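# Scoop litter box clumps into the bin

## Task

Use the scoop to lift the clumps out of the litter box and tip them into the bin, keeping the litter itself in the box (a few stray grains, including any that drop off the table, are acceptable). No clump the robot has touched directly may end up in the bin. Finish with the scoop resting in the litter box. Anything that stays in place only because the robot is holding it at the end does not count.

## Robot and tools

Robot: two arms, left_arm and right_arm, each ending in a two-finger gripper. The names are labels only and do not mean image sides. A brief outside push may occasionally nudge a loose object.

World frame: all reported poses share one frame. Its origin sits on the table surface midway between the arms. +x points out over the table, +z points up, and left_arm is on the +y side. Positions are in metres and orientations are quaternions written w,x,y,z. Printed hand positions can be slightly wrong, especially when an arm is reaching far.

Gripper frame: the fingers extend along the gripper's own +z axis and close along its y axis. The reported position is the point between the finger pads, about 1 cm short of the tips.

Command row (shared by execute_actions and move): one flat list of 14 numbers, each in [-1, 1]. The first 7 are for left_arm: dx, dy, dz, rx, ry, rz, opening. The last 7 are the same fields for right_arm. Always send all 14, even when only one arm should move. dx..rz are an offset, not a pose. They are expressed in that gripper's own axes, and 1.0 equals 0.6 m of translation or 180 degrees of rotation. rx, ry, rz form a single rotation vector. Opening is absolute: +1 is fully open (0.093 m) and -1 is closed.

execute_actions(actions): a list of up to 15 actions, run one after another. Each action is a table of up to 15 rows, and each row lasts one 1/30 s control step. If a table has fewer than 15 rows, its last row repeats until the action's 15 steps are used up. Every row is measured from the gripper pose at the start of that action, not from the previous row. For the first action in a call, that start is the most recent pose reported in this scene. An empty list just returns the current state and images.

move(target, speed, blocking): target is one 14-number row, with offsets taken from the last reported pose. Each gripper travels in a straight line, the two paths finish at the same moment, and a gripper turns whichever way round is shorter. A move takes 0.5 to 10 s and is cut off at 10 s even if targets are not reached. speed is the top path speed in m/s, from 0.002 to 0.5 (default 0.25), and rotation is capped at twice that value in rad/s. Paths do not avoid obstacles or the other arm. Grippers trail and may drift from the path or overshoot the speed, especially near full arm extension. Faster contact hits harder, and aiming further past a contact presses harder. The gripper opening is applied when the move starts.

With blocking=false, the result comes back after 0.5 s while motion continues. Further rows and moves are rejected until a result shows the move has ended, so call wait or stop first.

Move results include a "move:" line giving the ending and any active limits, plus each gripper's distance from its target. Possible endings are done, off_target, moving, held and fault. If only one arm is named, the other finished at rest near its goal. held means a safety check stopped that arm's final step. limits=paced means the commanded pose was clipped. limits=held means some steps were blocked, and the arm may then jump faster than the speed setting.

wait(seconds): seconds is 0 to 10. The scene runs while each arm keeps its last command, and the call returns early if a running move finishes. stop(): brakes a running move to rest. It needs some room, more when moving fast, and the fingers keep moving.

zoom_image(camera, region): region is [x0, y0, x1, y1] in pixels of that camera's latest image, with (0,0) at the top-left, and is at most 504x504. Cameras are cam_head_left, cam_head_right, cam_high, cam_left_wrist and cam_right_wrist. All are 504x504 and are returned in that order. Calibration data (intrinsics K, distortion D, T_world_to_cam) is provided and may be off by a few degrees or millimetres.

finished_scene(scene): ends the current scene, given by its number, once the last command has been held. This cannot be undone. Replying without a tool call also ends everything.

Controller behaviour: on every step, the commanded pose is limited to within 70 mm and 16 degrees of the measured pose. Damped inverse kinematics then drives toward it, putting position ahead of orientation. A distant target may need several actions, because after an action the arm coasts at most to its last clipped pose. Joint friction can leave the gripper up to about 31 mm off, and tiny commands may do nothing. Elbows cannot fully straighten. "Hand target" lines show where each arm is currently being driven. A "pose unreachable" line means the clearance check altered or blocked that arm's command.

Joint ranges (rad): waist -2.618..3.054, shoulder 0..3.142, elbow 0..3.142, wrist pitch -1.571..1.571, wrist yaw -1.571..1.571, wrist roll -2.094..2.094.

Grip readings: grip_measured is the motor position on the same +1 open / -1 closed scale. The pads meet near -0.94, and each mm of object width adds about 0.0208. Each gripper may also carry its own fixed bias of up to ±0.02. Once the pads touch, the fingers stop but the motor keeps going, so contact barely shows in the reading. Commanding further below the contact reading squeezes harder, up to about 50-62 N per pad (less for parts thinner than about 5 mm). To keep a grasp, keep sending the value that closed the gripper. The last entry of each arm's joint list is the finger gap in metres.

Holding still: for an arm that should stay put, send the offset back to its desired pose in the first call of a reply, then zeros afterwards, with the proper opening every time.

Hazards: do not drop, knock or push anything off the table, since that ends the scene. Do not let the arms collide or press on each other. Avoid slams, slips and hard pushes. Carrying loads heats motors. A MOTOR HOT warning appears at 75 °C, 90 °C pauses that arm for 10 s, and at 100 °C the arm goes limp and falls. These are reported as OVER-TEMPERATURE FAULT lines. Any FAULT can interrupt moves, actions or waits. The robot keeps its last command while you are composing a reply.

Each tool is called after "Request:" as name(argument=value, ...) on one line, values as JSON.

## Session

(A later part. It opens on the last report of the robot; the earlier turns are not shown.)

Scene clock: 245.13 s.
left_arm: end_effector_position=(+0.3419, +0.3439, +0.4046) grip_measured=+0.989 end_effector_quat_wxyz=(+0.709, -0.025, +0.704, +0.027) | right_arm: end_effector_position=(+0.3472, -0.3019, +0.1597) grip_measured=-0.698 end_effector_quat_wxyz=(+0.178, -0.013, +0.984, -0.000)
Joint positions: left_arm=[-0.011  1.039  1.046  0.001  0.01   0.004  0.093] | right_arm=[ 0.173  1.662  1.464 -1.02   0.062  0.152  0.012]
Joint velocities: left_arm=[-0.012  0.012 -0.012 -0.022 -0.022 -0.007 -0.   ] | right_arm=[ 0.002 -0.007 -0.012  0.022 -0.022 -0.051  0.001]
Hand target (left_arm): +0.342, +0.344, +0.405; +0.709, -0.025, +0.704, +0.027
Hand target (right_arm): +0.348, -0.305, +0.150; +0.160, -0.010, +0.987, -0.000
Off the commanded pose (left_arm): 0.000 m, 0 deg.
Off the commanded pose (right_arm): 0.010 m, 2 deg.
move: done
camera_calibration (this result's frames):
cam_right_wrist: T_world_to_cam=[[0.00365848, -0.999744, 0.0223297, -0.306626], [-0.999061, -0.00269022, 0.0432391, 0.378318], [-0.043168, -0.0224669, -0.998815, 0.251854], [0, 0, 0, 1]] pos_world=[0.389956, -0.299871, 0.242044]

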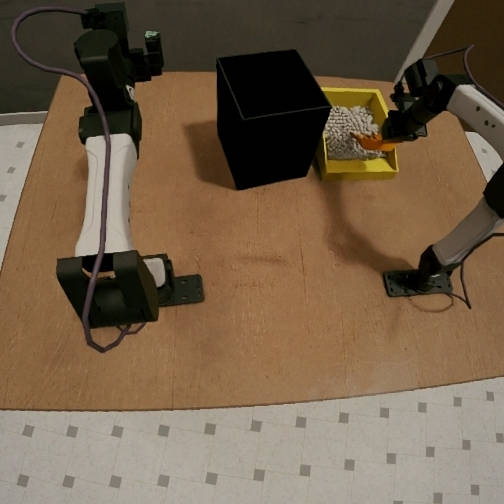

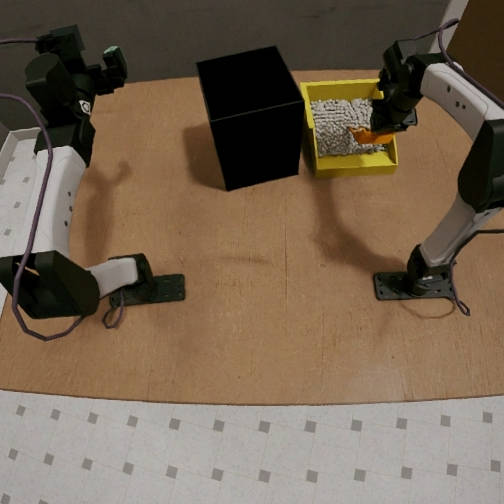

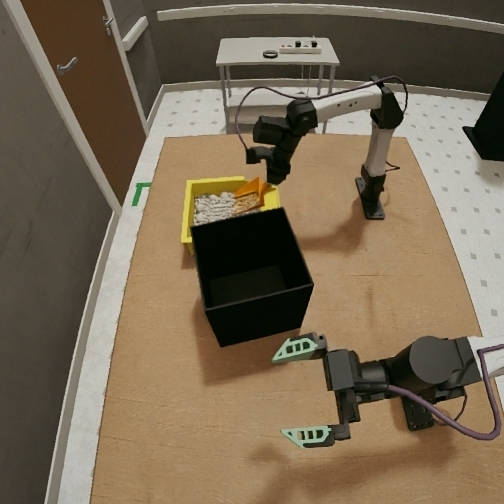

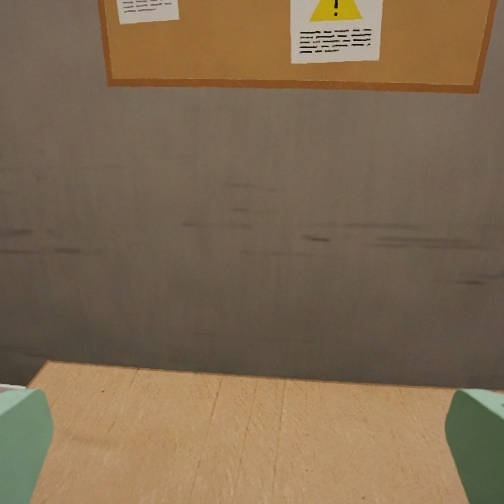

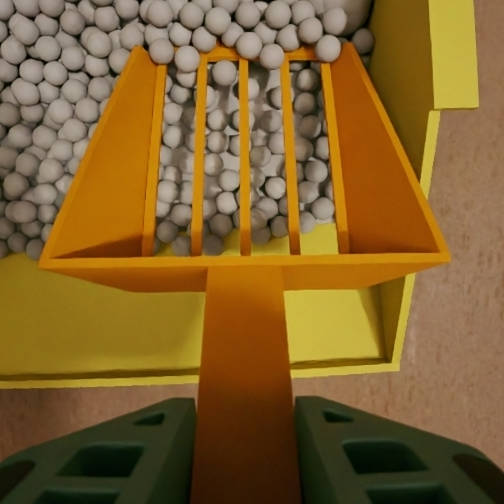

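Request:
move(target=[0,0,0,0,0,0,1, 0.055,0.042,-0.1007,0.031,0.047,0.107,-0.78], speed=0.12)

Scene clock: 282.23 s.
left_arm: end_effector_position=(+0.3419, +0.3439, +0.4046) grip_measured=+0.989 end_effector_quat_wxyz=(+0.709, -0.025, +0.704, +0.027) | right_arm: end_effector_position=(+0.2941, -0.2799, +0.2018) grip_measured=-0.698 end_effector_quat_wxyz=(+0.100, +0.160, +0.982, -0.012)
Joint positions: left_arm=[-0.011  1.039  1.046  0.001  0.01   0.004  0.093] | right_arm=[ 0.294  1.675  1.69  -1.418  0.112  0.624  0.012]
Joint velocities: left_arm=[ 0.002 -0.007 -0.012  0.022  0.037  0.081  0.   ] | right_arm=[-0.007 -0.007  0.007 -0.007 -0.051 -0.007  0.001]
Hand target (left_arm): +0.342, +0.344, +0.405; +0.709, -0.025, +0.704, +0.027
Hand target (right_arm): +0.296, -0.278, +0.205; +0.103, +0.159, +0.982, -0.017
Off the commanded pose (left_arm): 0.000 m, 0 deg.
Off the commanded pose (right_arm): 0.004 m, 1 deg.
move: done
camera_calibration (this result's frames):
cam_right_wrist: T_world_to_cam=[[-0.335165, -0.942078, 0.0124168, -0.16762], [-0.922634, 0.330859, 0.198187, 0.363114], [-0.190816, 0.0549692, -0.980086, 0.353349], [0, 0, 0, 1]] pos_world=[0.346266, -0.297474, 0.276429]

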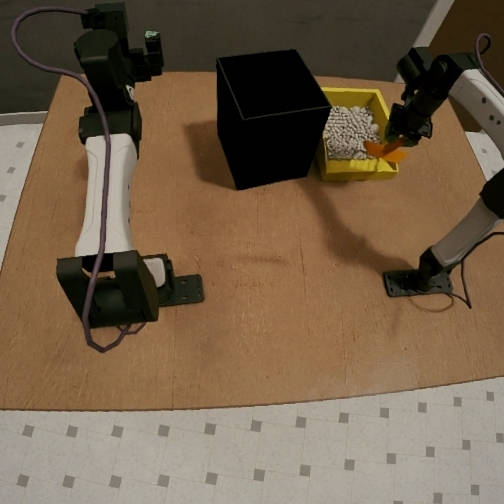

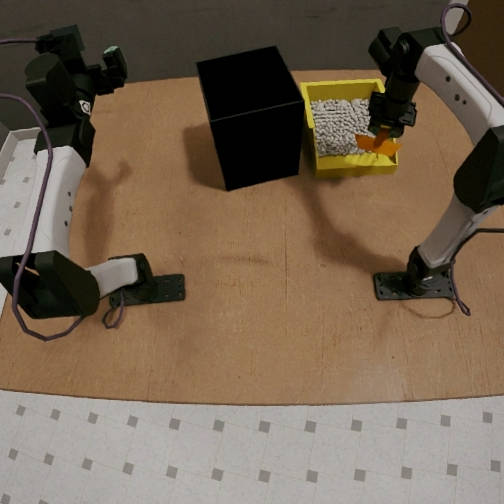

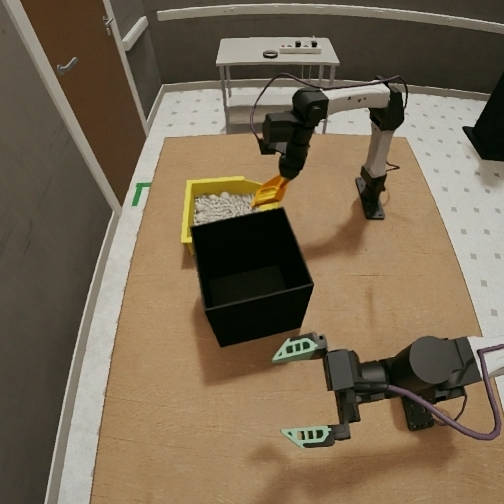

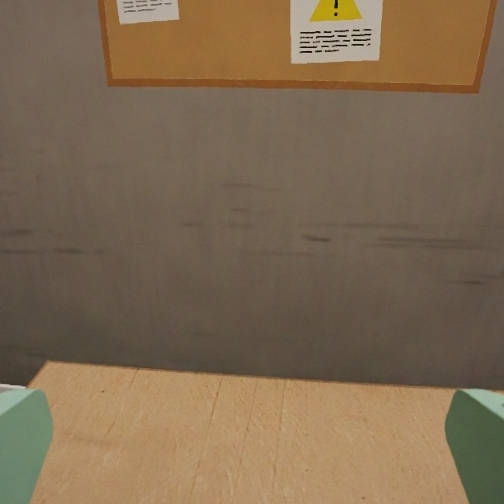

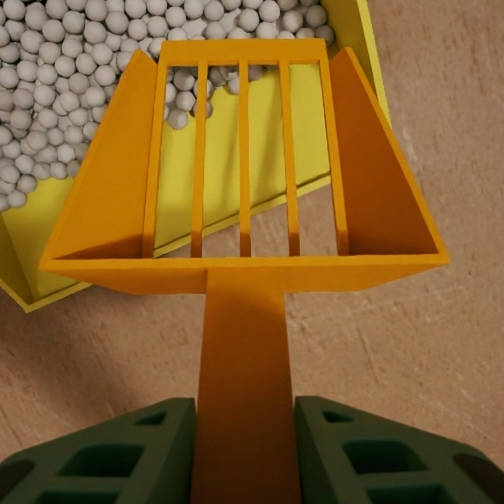

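Request:
move(target=[0,0,0,0,0,0,1, -0.102,0.0475,0.079,0,0,0,-0.78], speed=0.05)

Scene clock: 289.73 s.
left_arm: end_effector_position=(+0.3419, +0.3439, +0.4046) grip_measured=+0.989 end_effector_quat_wxyz=(+0.709, -0.025, +0.704, +0.027) | right_arm: end_effector_position=(+0.3642, -0.2727, +0.1763) grip_measured=-0.698 end_effector_quat_wxyz=(+0.112, +0.159, +0.981, -0.012)
Joint positions: left_arm=[-0.011  1.039  1.046  0.001  0.01   0.004  0.093] | right_arm=[ 0.259  1.91   1.872 -1.338  0.115  0.584  0.012]
Joint velocities: left_arm=[-0.012  0.017 -0.017 -0.022 -0.037  0.022 -0.   ] | right_arm=[-0.007 -0.022 -0.022 -0.022  0.051 -0.037 -0.   ]
Hand target (left_arm): +0.342, +0.344, +0.405; +0.709, -0.025, +0.704, +0.027
Hand target (right_arm): +0.368, -0.275, +0.167; +0.100, +0.160, +0.982, -0.013
Off the commanded pose (left_arm): 0.000 m, 0 deg.
Off the commanded pose (right_arm): 0.010 m, 1 deg.
move: done
camera_calibration (this result's frames):
cam_right_wrist: T_world_to_cam=[[-0.332036, -0.943241, 0.00699837, -0.137492], [-0.928359, 0.328093, 0.174655, 0.436], [-0.167038, 0.0514946, -0.984605, 0.332524], [0, 0, 0, 1]] pos_world=[0.414656, -0.28986, 0.252218]

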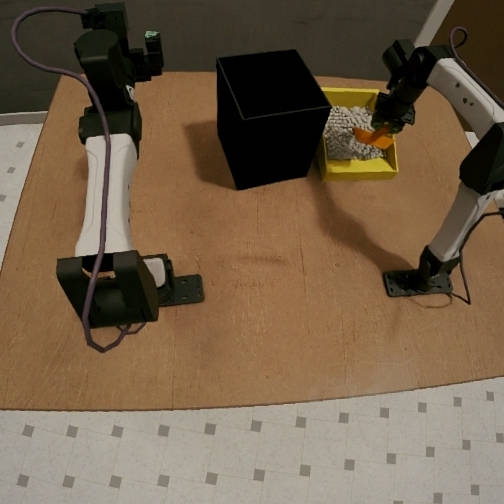

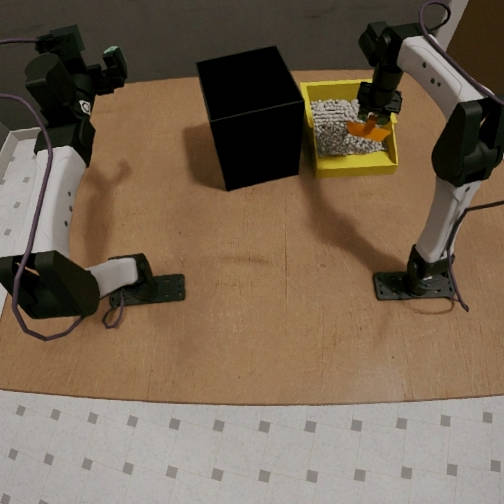

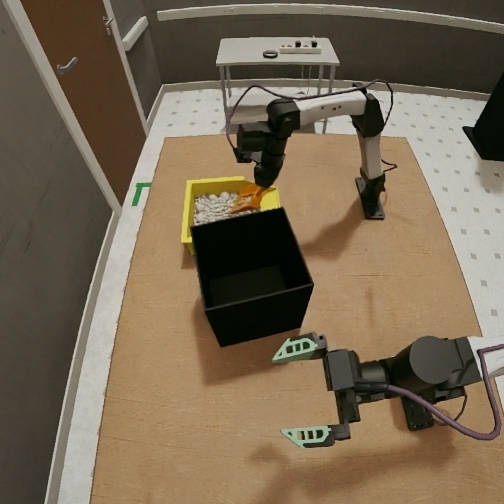

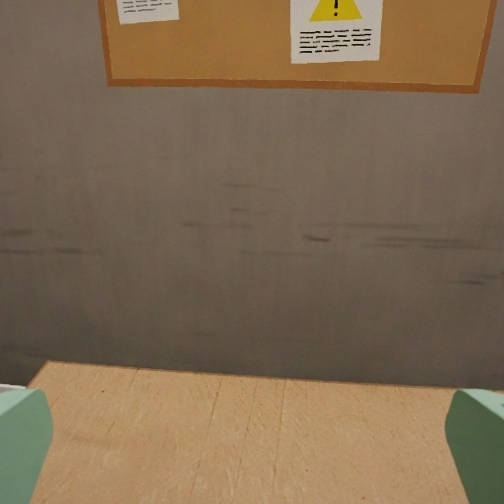

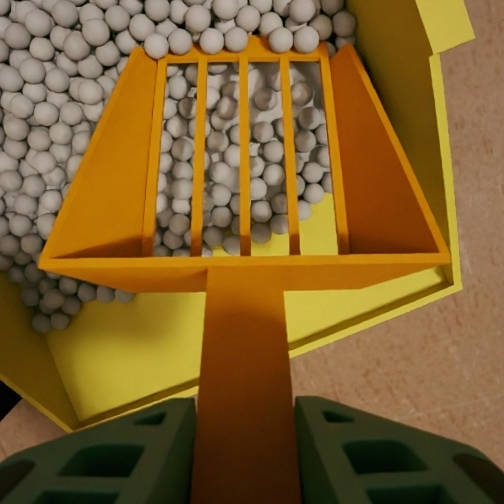

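Request:
move(target=[0,0,0,0,0,0,1, -0.048,0.025,0.0565,0,-0.033,0,-0.78], speed=0.04)

Request:
zoom_image(camera="cam_high", region=[175, 150, 305, 250])

Scene clock: 297.03 s.
left_arm: end_effector_position=(+0.3419, +0.3439, +0.4046) grip_measured=+0.989 end_effector_quat_wxyz=(+0.709, -0.025, +0.704, +0.027) | right_arm: end_effector_position=(+0.3969, -0.2734, +0.1656) grip_measured=-0.698 end_effector_quat_wxyz=(+0.166, +0.164, +0.972, -0.018)
Joint positions: left_arm=[-0.011  1.039  1.046  0.001  0.01   0.004  0.093] | right_arm=[ 0.259  1.939  1.841 -1.184  0.172  0.584  0.012]
Joint velocities: left_arm=[ 0.007 -0.017  0.012 -0.037 -0.022  0.037 -0.   ] | right_arm=[ 0.012 -0.002  0.002 -0.037 -0.066 -0.081 -0.001]
Hand target (left_arm): +0.342, +0.344, +0.405; +0.709, -0.025, +0.704, +0.027
Hand target (right_arm): +0.402, -0.269, +0.150; +0.162, +0.158, +0.974, -0.020
Off the commanded pose (left_arm): 0.000 m, 0 deg.
Off the commanded pose (right_arm): 0.017 m, 1 deg.
move: off_target (right_arm)
camera_calibration (this result's frames):
cam_right_wrist: T_world_to_cam=[[-0.345183, -0.938533, -0.00231458, -0.119189], [-0.936488, 0.344266, 0.066863, 0.493905], [-0.0619563, 0.0252475, -0.997759, 0.280813], [0, 0, 0, 1]] pos_world=[0.438793, -0.288988, 0.246884]

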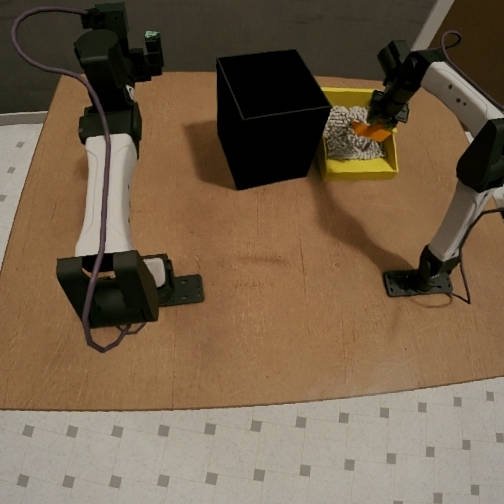

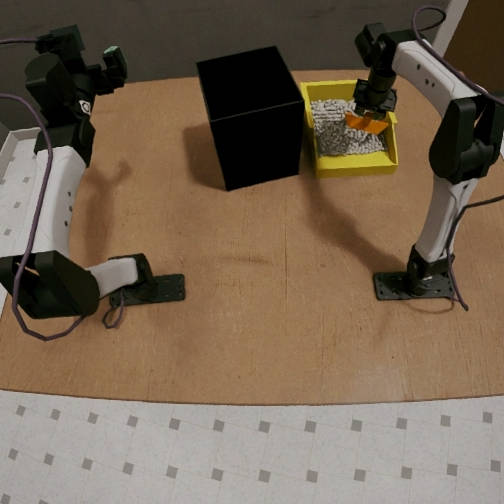

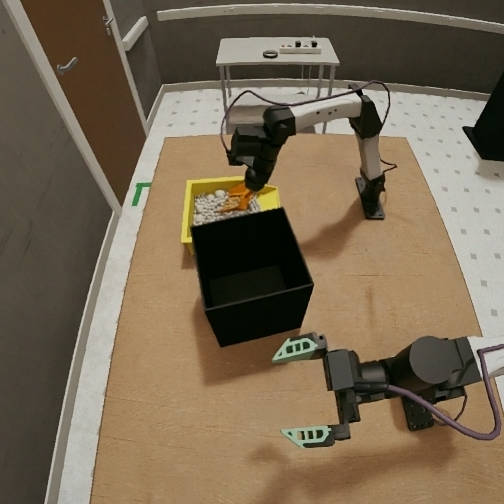

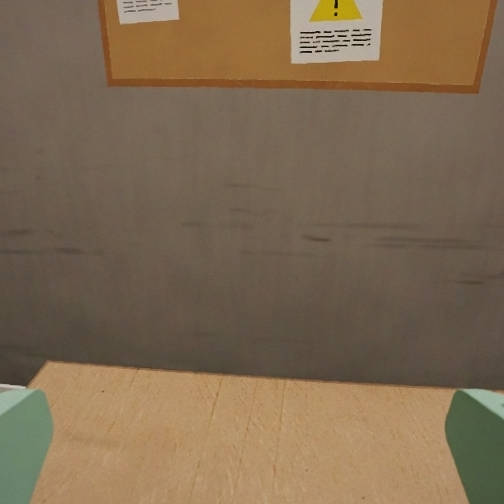

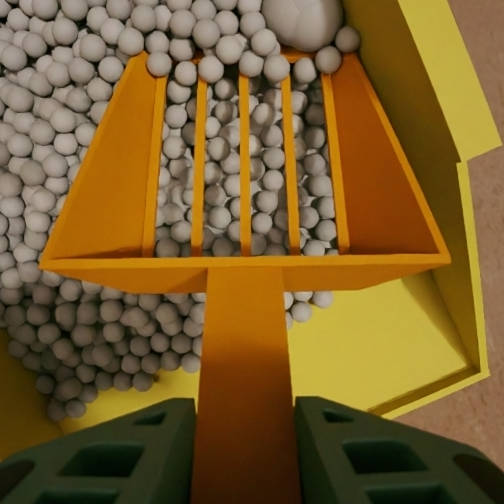

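Region (175, 150, 305, 250) of cam_high's 504x504 image, scaled by 3.877, with more detail than that image has; it fills the top 388 rows of this view, and the rest is white.

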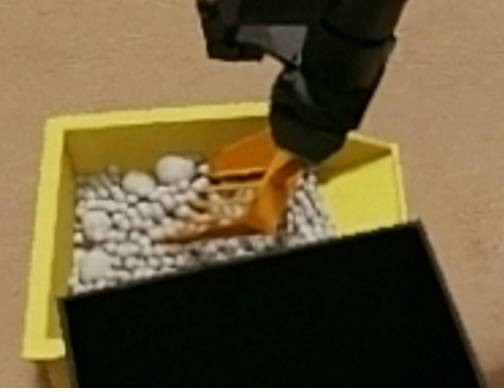

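Request:
move(target=[0,0,0,0,0,0,1, -0.0425,0.0428,0.0778,0,-0.028,0,-0.78], speed=0.04)

Request:
zoom_image(camera="cam_high", region=[175, 150, 305, 250])

Scene clock: 305.60 s.
left_arm: end_effector_position=(+0.3419, +0.3439, +0.4046) grip_measured=+0.989 end_effector_quat_wxyz=(+0.709, -0.025, +0.704, +0.027) | right_arm: end_effector_position=(+0.4408, -0.2673, +0.1484) grip_measured=-0.698 end_effector_quat_wxyz=(+0.226, +0.169, +0.959, -0.027)
Joint positions: left_arm=[-0.011  1.039  1.046  0.001  0.01   0.004  0.093] | right_arm=[ 0.271  2.017  1.841 -1.003  0.246  0.588  0.012]
Joint velocities: left_arm=[-0.007  0.002  0.012 -0.007 -0.095  0.051 -0.   ] | right_arm=[ 0.012  0.002  0.002 -0.066  0.066 -0.007 -0.001]
Hand target (left_arm): +0.342, +0.344, +0.405; +0.709, -0.025, +0.704, +0.027
Hand target (right_arm): +0.441, -0.261, +0.130; +0.208, +0.164, +0.964, -0.025
Off the commanded pose (left_arm): 0.000 m, 0 deg.
Off the commanded pose (right_arm): 0.019 m, 2 deg.
move: off_target (right_arm)
camera_calibration (this result's frames):
cam_right_wrist: T_world_to_cam=[[-0.35887, -0.933332, -0.0102071, -0.0898059], [-0.93165, 0.358848, -0.0570703, 0.554198], [0.0569283, -0.0109714, -0.998318, 0.20427], [0, 0, 0, 1]] pos_world=[0.472461, -0.28045, 0.234638]

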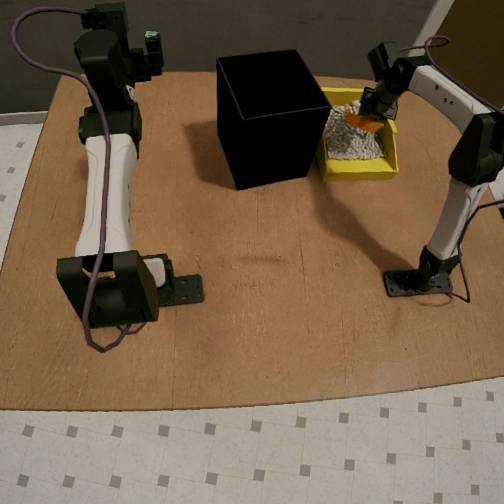

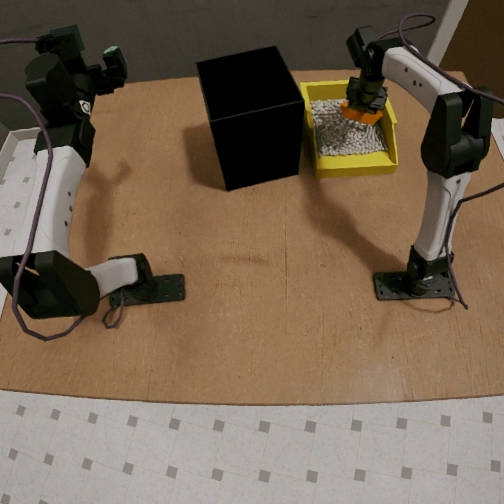

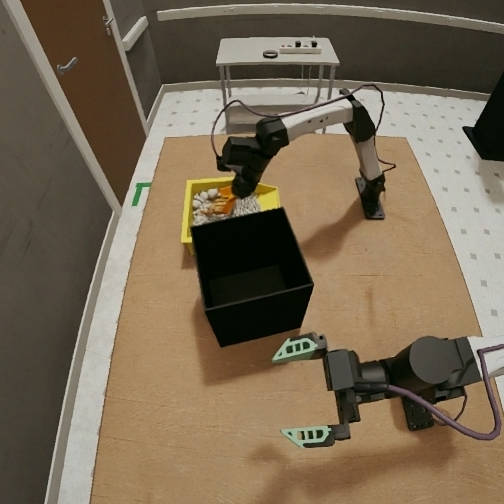

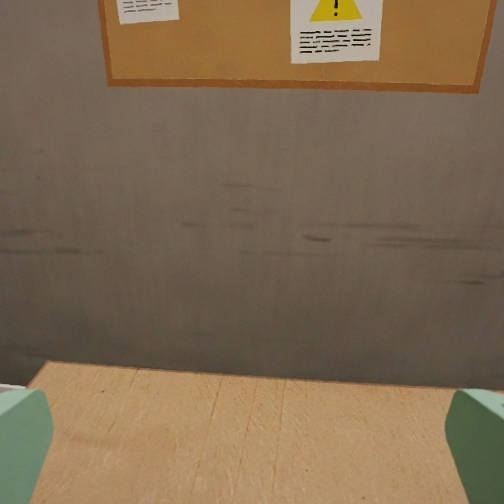

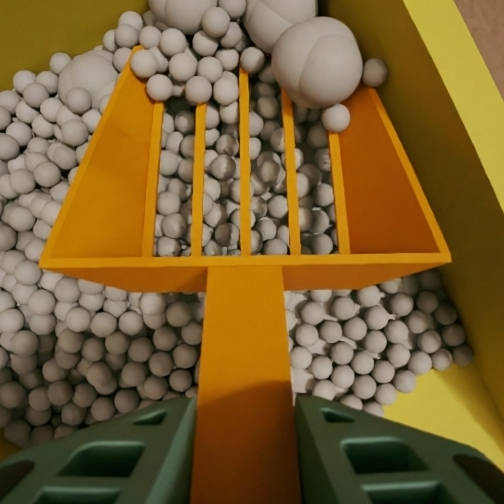

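Region (175, 150, 305, 250) of cam_high's 504x504 image, scaled by 3.877, with more detail than that image has; it fills the top 388 rows of this view, and the rest is white.

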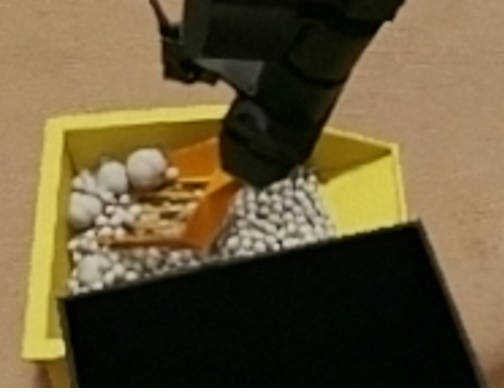

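Request:
move(target=[0,0,0,0,0,0,1, -0.0015,-0.047,0.0677,-0.0415,-0.039,-0.0725,-0.78], speed=0.05)

Request:
zoom_image(camera="cam_high", region=[175, 150, 305, 250])

Scene clock: 319.87 s.
left_arm: end_effector_position=(+0.3419, +0.3439, +0.4046) grip_measured=+0.989 end_effector_quat_wxyz=(+0.709, -0.025, +0.704, +0.027) | right_arm: end_effector_position=(+0.4496, -0.2925, +0.1269) grip_measured=-0.698 end_effector_quat_wxyz=(+0.300, +0.045, +0.953, -0.001)
Joint positions: left_arm=[-0.011  1.039  1.046  0.001  0.01   0.004  0.093] | right_arm=[ 0.18   1.869  1.471 -0.577  0.14   0.247  0.012]
Joint velocities: left_arm=[-0.002 -0.002  0.007  0.037  0.007  0.007 -0.001] | right_arm=[-0.002  0.007 -0.007  0.051 -0.051 -0.051 -0.   ]
Hand target (left_arm): +0.342, +0.344, +0.405; +0.709, -0.025, +0.704, +0.027
Hand target (right_arm): +0.448, -0.299, +0.112; +0.290, +0.043, +0.956, -0.002
Off the commanded pose (left_arm): 0.000 m, 0 deg.
Off the commanded pose (right_arm): 0.017 m, 1 deg.
move: off_target (right_arm)
camera_calibration (this result's frames):
cam_right_wrist: T_world_to_cam=[[-0.111275, -0.99369, -0.0140553, -0.23887], [-0.971974, 0.111768, -0.206822, 0.535082], [0.207088, -0.00935268, -0.978278, 0.112424], [0, 0, 0, 1]] pos_world=[0.470224, -0.296116, 0.217291]

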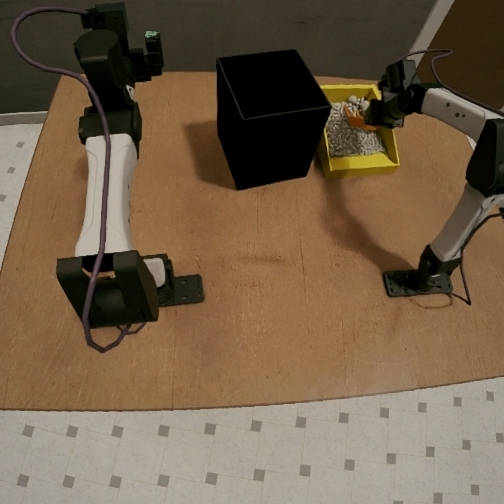

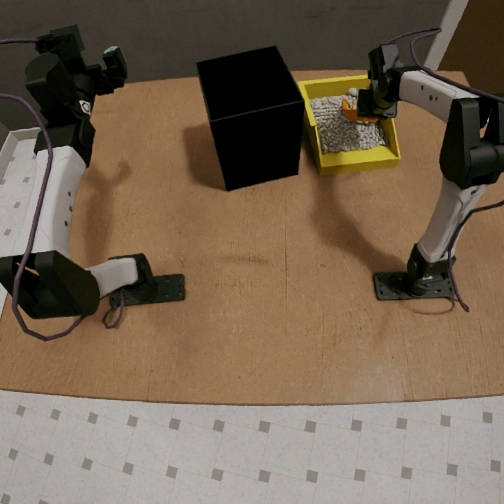

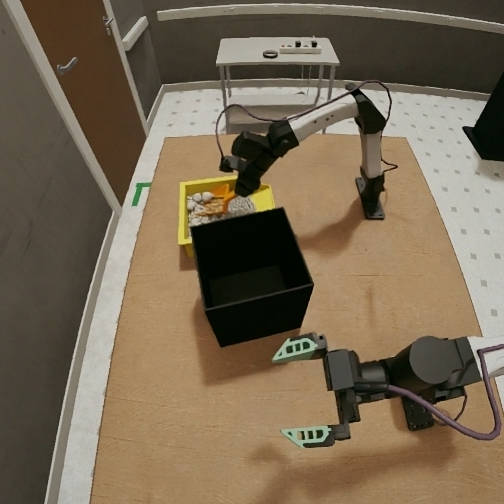

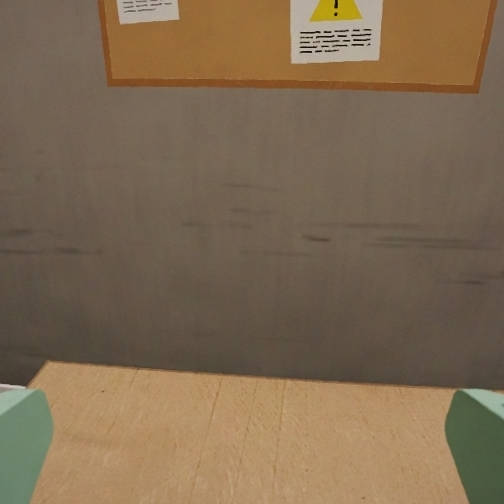

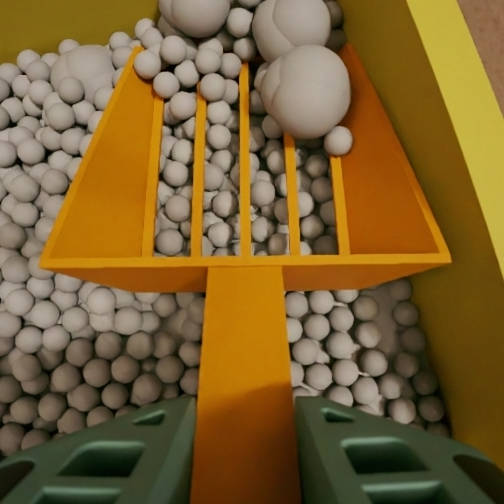

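Region (175, 150, 305, 250) of cam_high's 504x504 image, scaled by 3.877, with more detail than that image has; it fills the top 388 rows of this view, and the rest is white.

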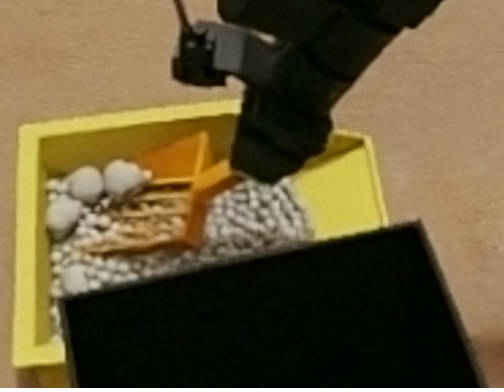

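Request:
move(target=[0,0,0,0,0,0,1, 0.019,0,0.021,0,-0.058,0,-0.78], speed=0.04)

Request:
zoom_image(camera="cam_high", region=[155, 150, 285, 250])

Scene clock: 339.90 s.
left_arm: end_effector_position=(+0.3419, +0.3439, +0.4046) grip_measured=+0.989 end_effector_quat_wxyz=(+0.709, -0.025, +0.704, +0.027) | right_arm: end_effector_position=(+0.4415, -0.2919, +0.1115) grip_measured=-0.698 end_effector_quat_wxyz=(+0.367, +0.045, +0.929, -0.001)
Joint positions: left_arm=[-0.011  1.039  1.046  0.001  0.01   0.004  0.093] | right_arm=[ 0.198  1.779  1.206 -0.265  0.179  0.242  0.012]
Joint velocities: left_arm=[ 0.002  0.002 -0.007  0.007 -0.022  0.037 -0.   ] | right_arm=[-0.012 -0.017 -0.002  0.007 -0.022  0.022 -0.   ]
Hand target (left_arm): +0.342, +0.344, +0.405; +0.709, -0.025, +0.704, +0.027
Hand target (right_arm): +0.446, -0.292, +0.111; +0.384, +0.046, +0.922, -0.005
Off the commanded pose (left_arm): 0.000 m, 0 deg.
Off the commanded pose (right_arm): 0.006 m, 2 deg.
move: done
camera_calibration (this result's frames):
cam_right_wrist: T_world_to_cam=[[-0.11068, -0.993559, -0.0243055, -0.238491], [-0.932999, 0.112298, -0.34191, 0.521969], [0.342437, -0.0151655, -0.939418, 0.0332206], [0, 0, 0, 1]] pos_world=[0.449224, -0.295067, 0.203877]

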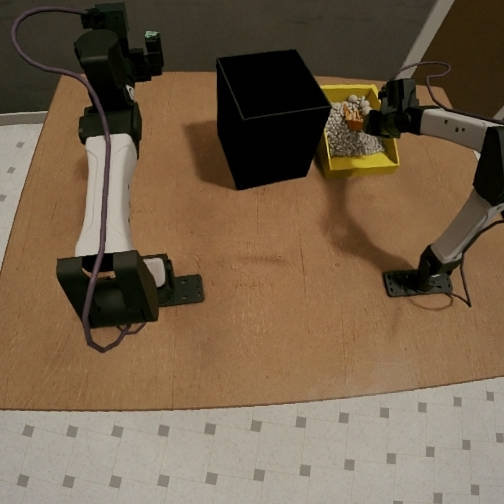

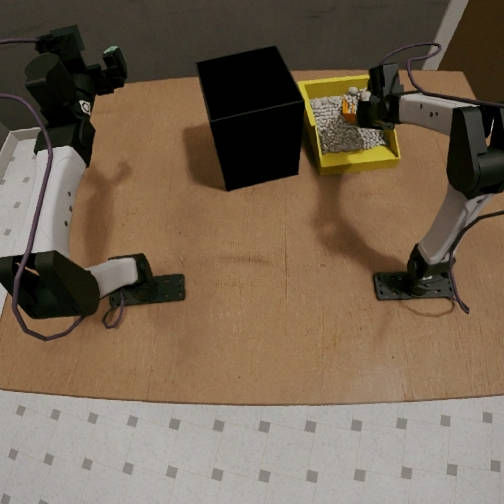

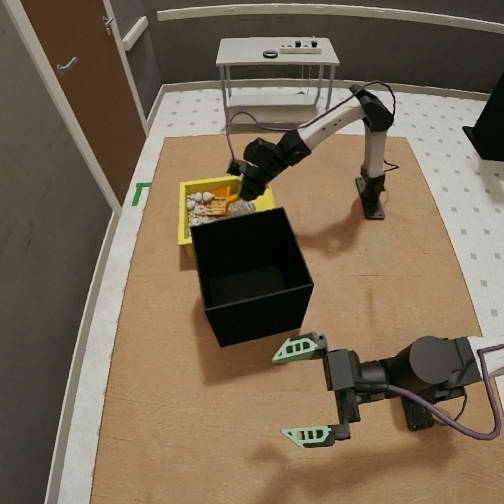

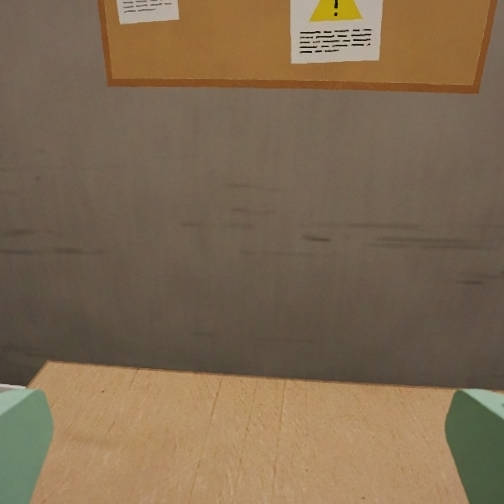

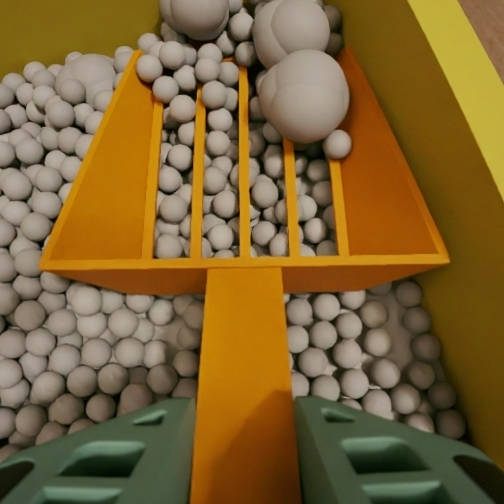

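Region (155, 150, 285, 250) of cam_high's 504x504 image, scaled by 3.877, with more detail than that image has; it fills the top 388 rows of this view, and the rest is white.

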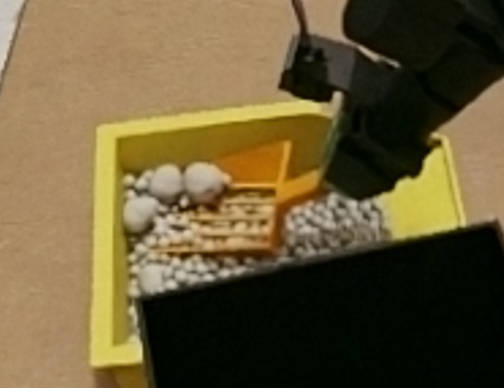

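Request:
move(target=[0,0,0,0,0,0,1, -0.0147,0.002,0.017,0,-0.067,0,-0.78], speed=0.04)

Request:
zoom_image(camera="cam_high", region=[155, 150, 285, 250])

Scene clock: 348.87 s.
left_arm: end_effector_position=(+0.3419, +0.3439, +0.4046) grip_measured=+0.989 end_effector_quat_wxyz=(+0.709, -0.025, +0.704, +0.027) | right_arm: end_effector_position=(+0.4433, -0.2919, +0.1030) grip_measured=-0.698 end_effector_quat_wxyz=(+0.428, +0.042, +0.903, -0.000)
Joint positions: left_arm=[-0.011  1.039  1.046  0.001  0.01   0.004  0.093] | right_arm=[0.207 1.756 1.042 0.009 0.207 0.219 0.012]
Joint velocities: left_arm=[ 0.002 -0.007 -0.007 -0.022 -0.007  0.051 -0.001] | right_arm=[-0.007 -0.002  0.002  0.066 -0.11  -0.051 -0.   ]
Hand target (left_arm): +0.342, +0.344, +0.405; +0.709, -0.025, +0.704, +0.027
Hand target (right_arm): +0.453, -0.292, +0.111; +0.460, +0.047, +0.887, -0.006
Off the commanded pose (left_arm): 0.000 m, 0 deg.
Off the commanded pose (right_arm): 0.014 m, 5 deg.
move: off_target (right_arm)
camera_calibration (this result's frames):
cam_right_wrist: T_world_to_cam=[[-0.102478, -0.994248, -0.0311405, -0.241563], [-0.880181, 0.105217, -0.462829, 0.507722], [0.463444, -0.0200207, -0.8859, -0.0359191], [0, 0, 0, 1]] pos_world=[0.438778, -0.294314, 0.195645]

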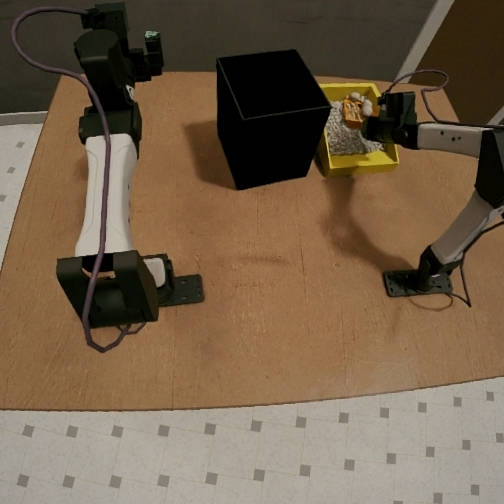

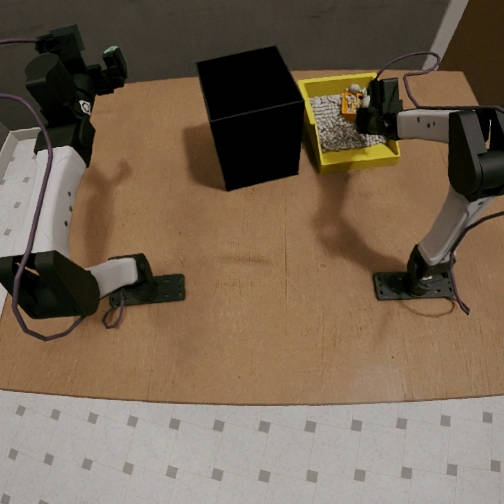

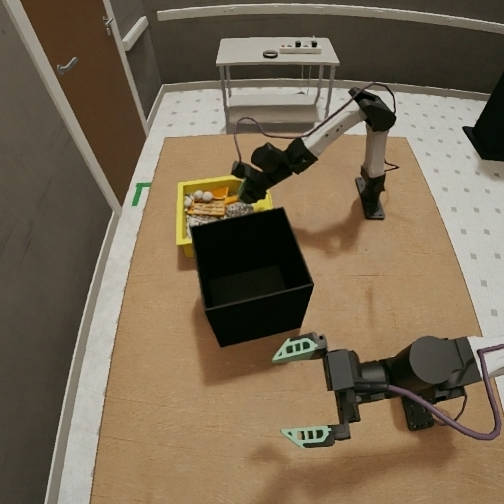

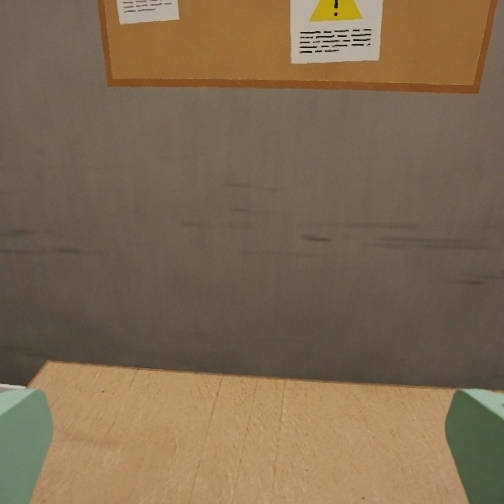

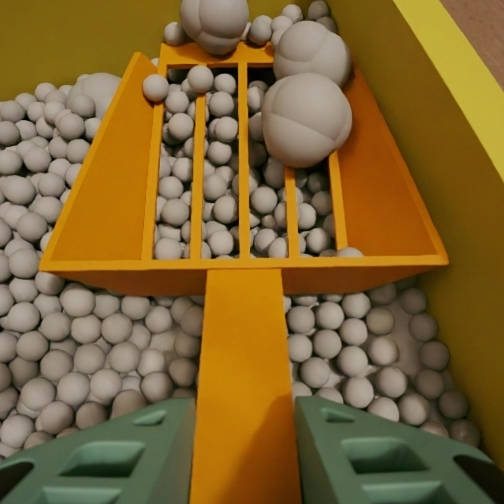

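Region (155, 150, 285, 250) of cam_high's 504x504 image, scaled by 3.877, with more detail than that image has; it fills the top 388 rows of this view, and the rest is white.

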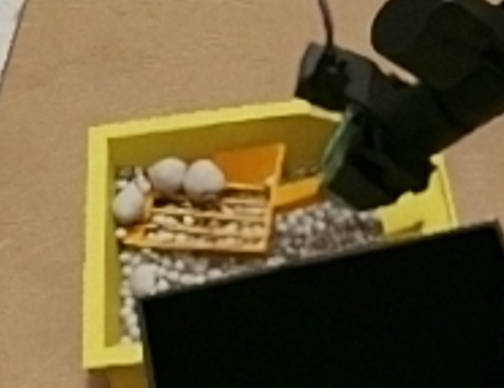

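Request:
move(target=[0,0,0,0,0,0,1, -0.022,0,-0.008,0,-0.067,0,-0.78], speed=0.04)

Request:
zoom_image(camera="cam_high", region=[155, 150, 285, 250])

Scene clock: 355.87 s.
left_arm: end_effector_position=(+0.3419, +0.3439, +0.4046) grip_measured=+0.989 end_effector_quat_wxyz=(+0.709, -0.025, +0.704, +0.027) | right_arm: end_effector_position=(+0.4401, -0.2916, +0.0978) grip_measured=-0.698 end_effector_quat_wxyz=(+0.482, +0.035, +0.875, +0.001)
Joint positions: left_arm=[-0.011  1.039  1.046  0.001  0.01   0.004  0.093] | right_arm=[0.216 1.746 0.894 0.271 0.227 0.188 0.012]
Joint velocities: left_arm=[-0.007  0.007  0.012  0.051 -0.051 -0.037  0.001] | right_arm=[-0.017 -0.002  0.017  0.007  0.037 -0.037 -0.   ]
Hand target (left_arm): +0.342, +0.344, +0.405; +0.709, -0.025, +0.704, +0.027
Hand target (right_arm): +0.447, -0.293, +0.117; +0.518, +0.044, +0.854, -0.005
Off the commanded pose (left_arm): 0.000 m, 0 deg.
Off the commanded pose (right_arm): 0.020 m, 5 deg.
move: off_target (right_arm)
camera_calibration (this result's frames):
cam_right_wrist: T_world_to_cam=[[-0.0872199, -0.995598, -0.0343186, -0.248607], [-0.818161, 0.0912444, -0.567704, 0.481391], [0.568336, -0.021437, -0.822517, -0.0918068], [0, 0, 0, 1]] pos_world=[0.424349, -0.293405, 0.189243]

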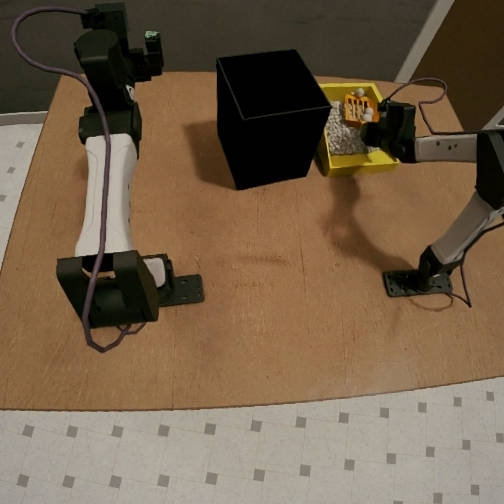

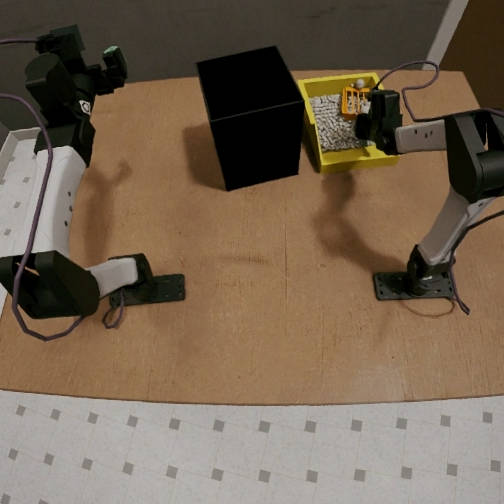

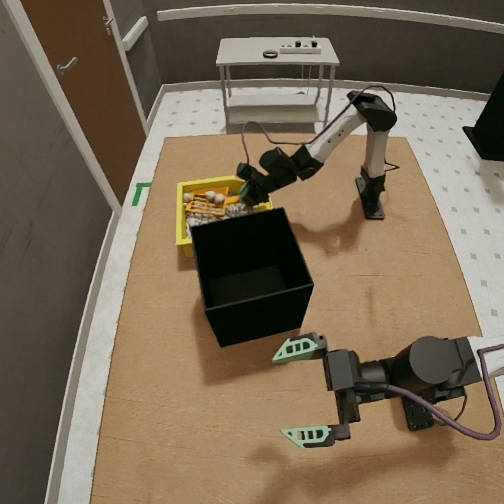

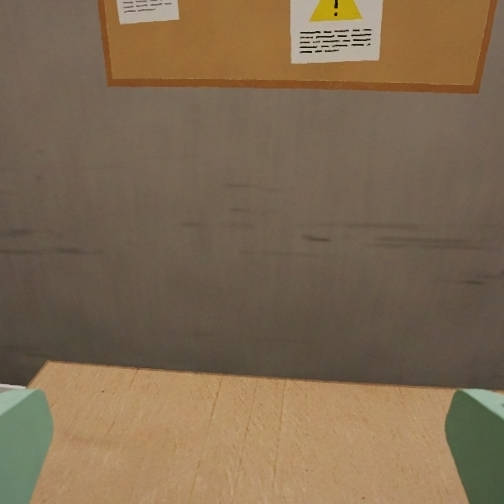

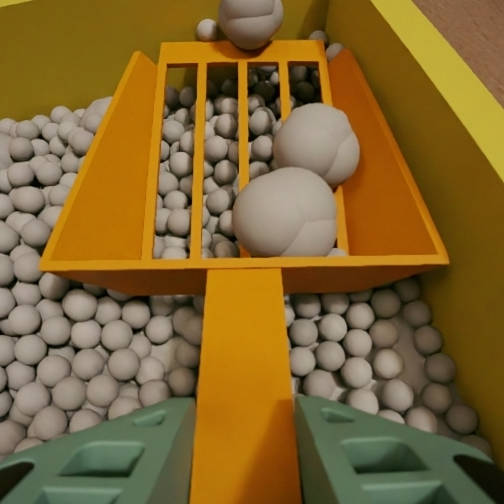

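Region (155, 150, 285, 250) of cam_high's 504x504 image, scaled by 3.877, with more detail than that image has; it fills the top 388 rows of this view, and the rest is white.

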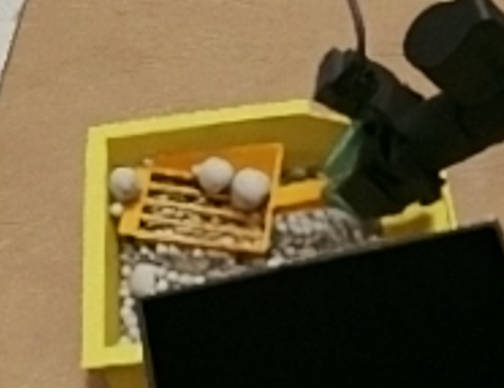

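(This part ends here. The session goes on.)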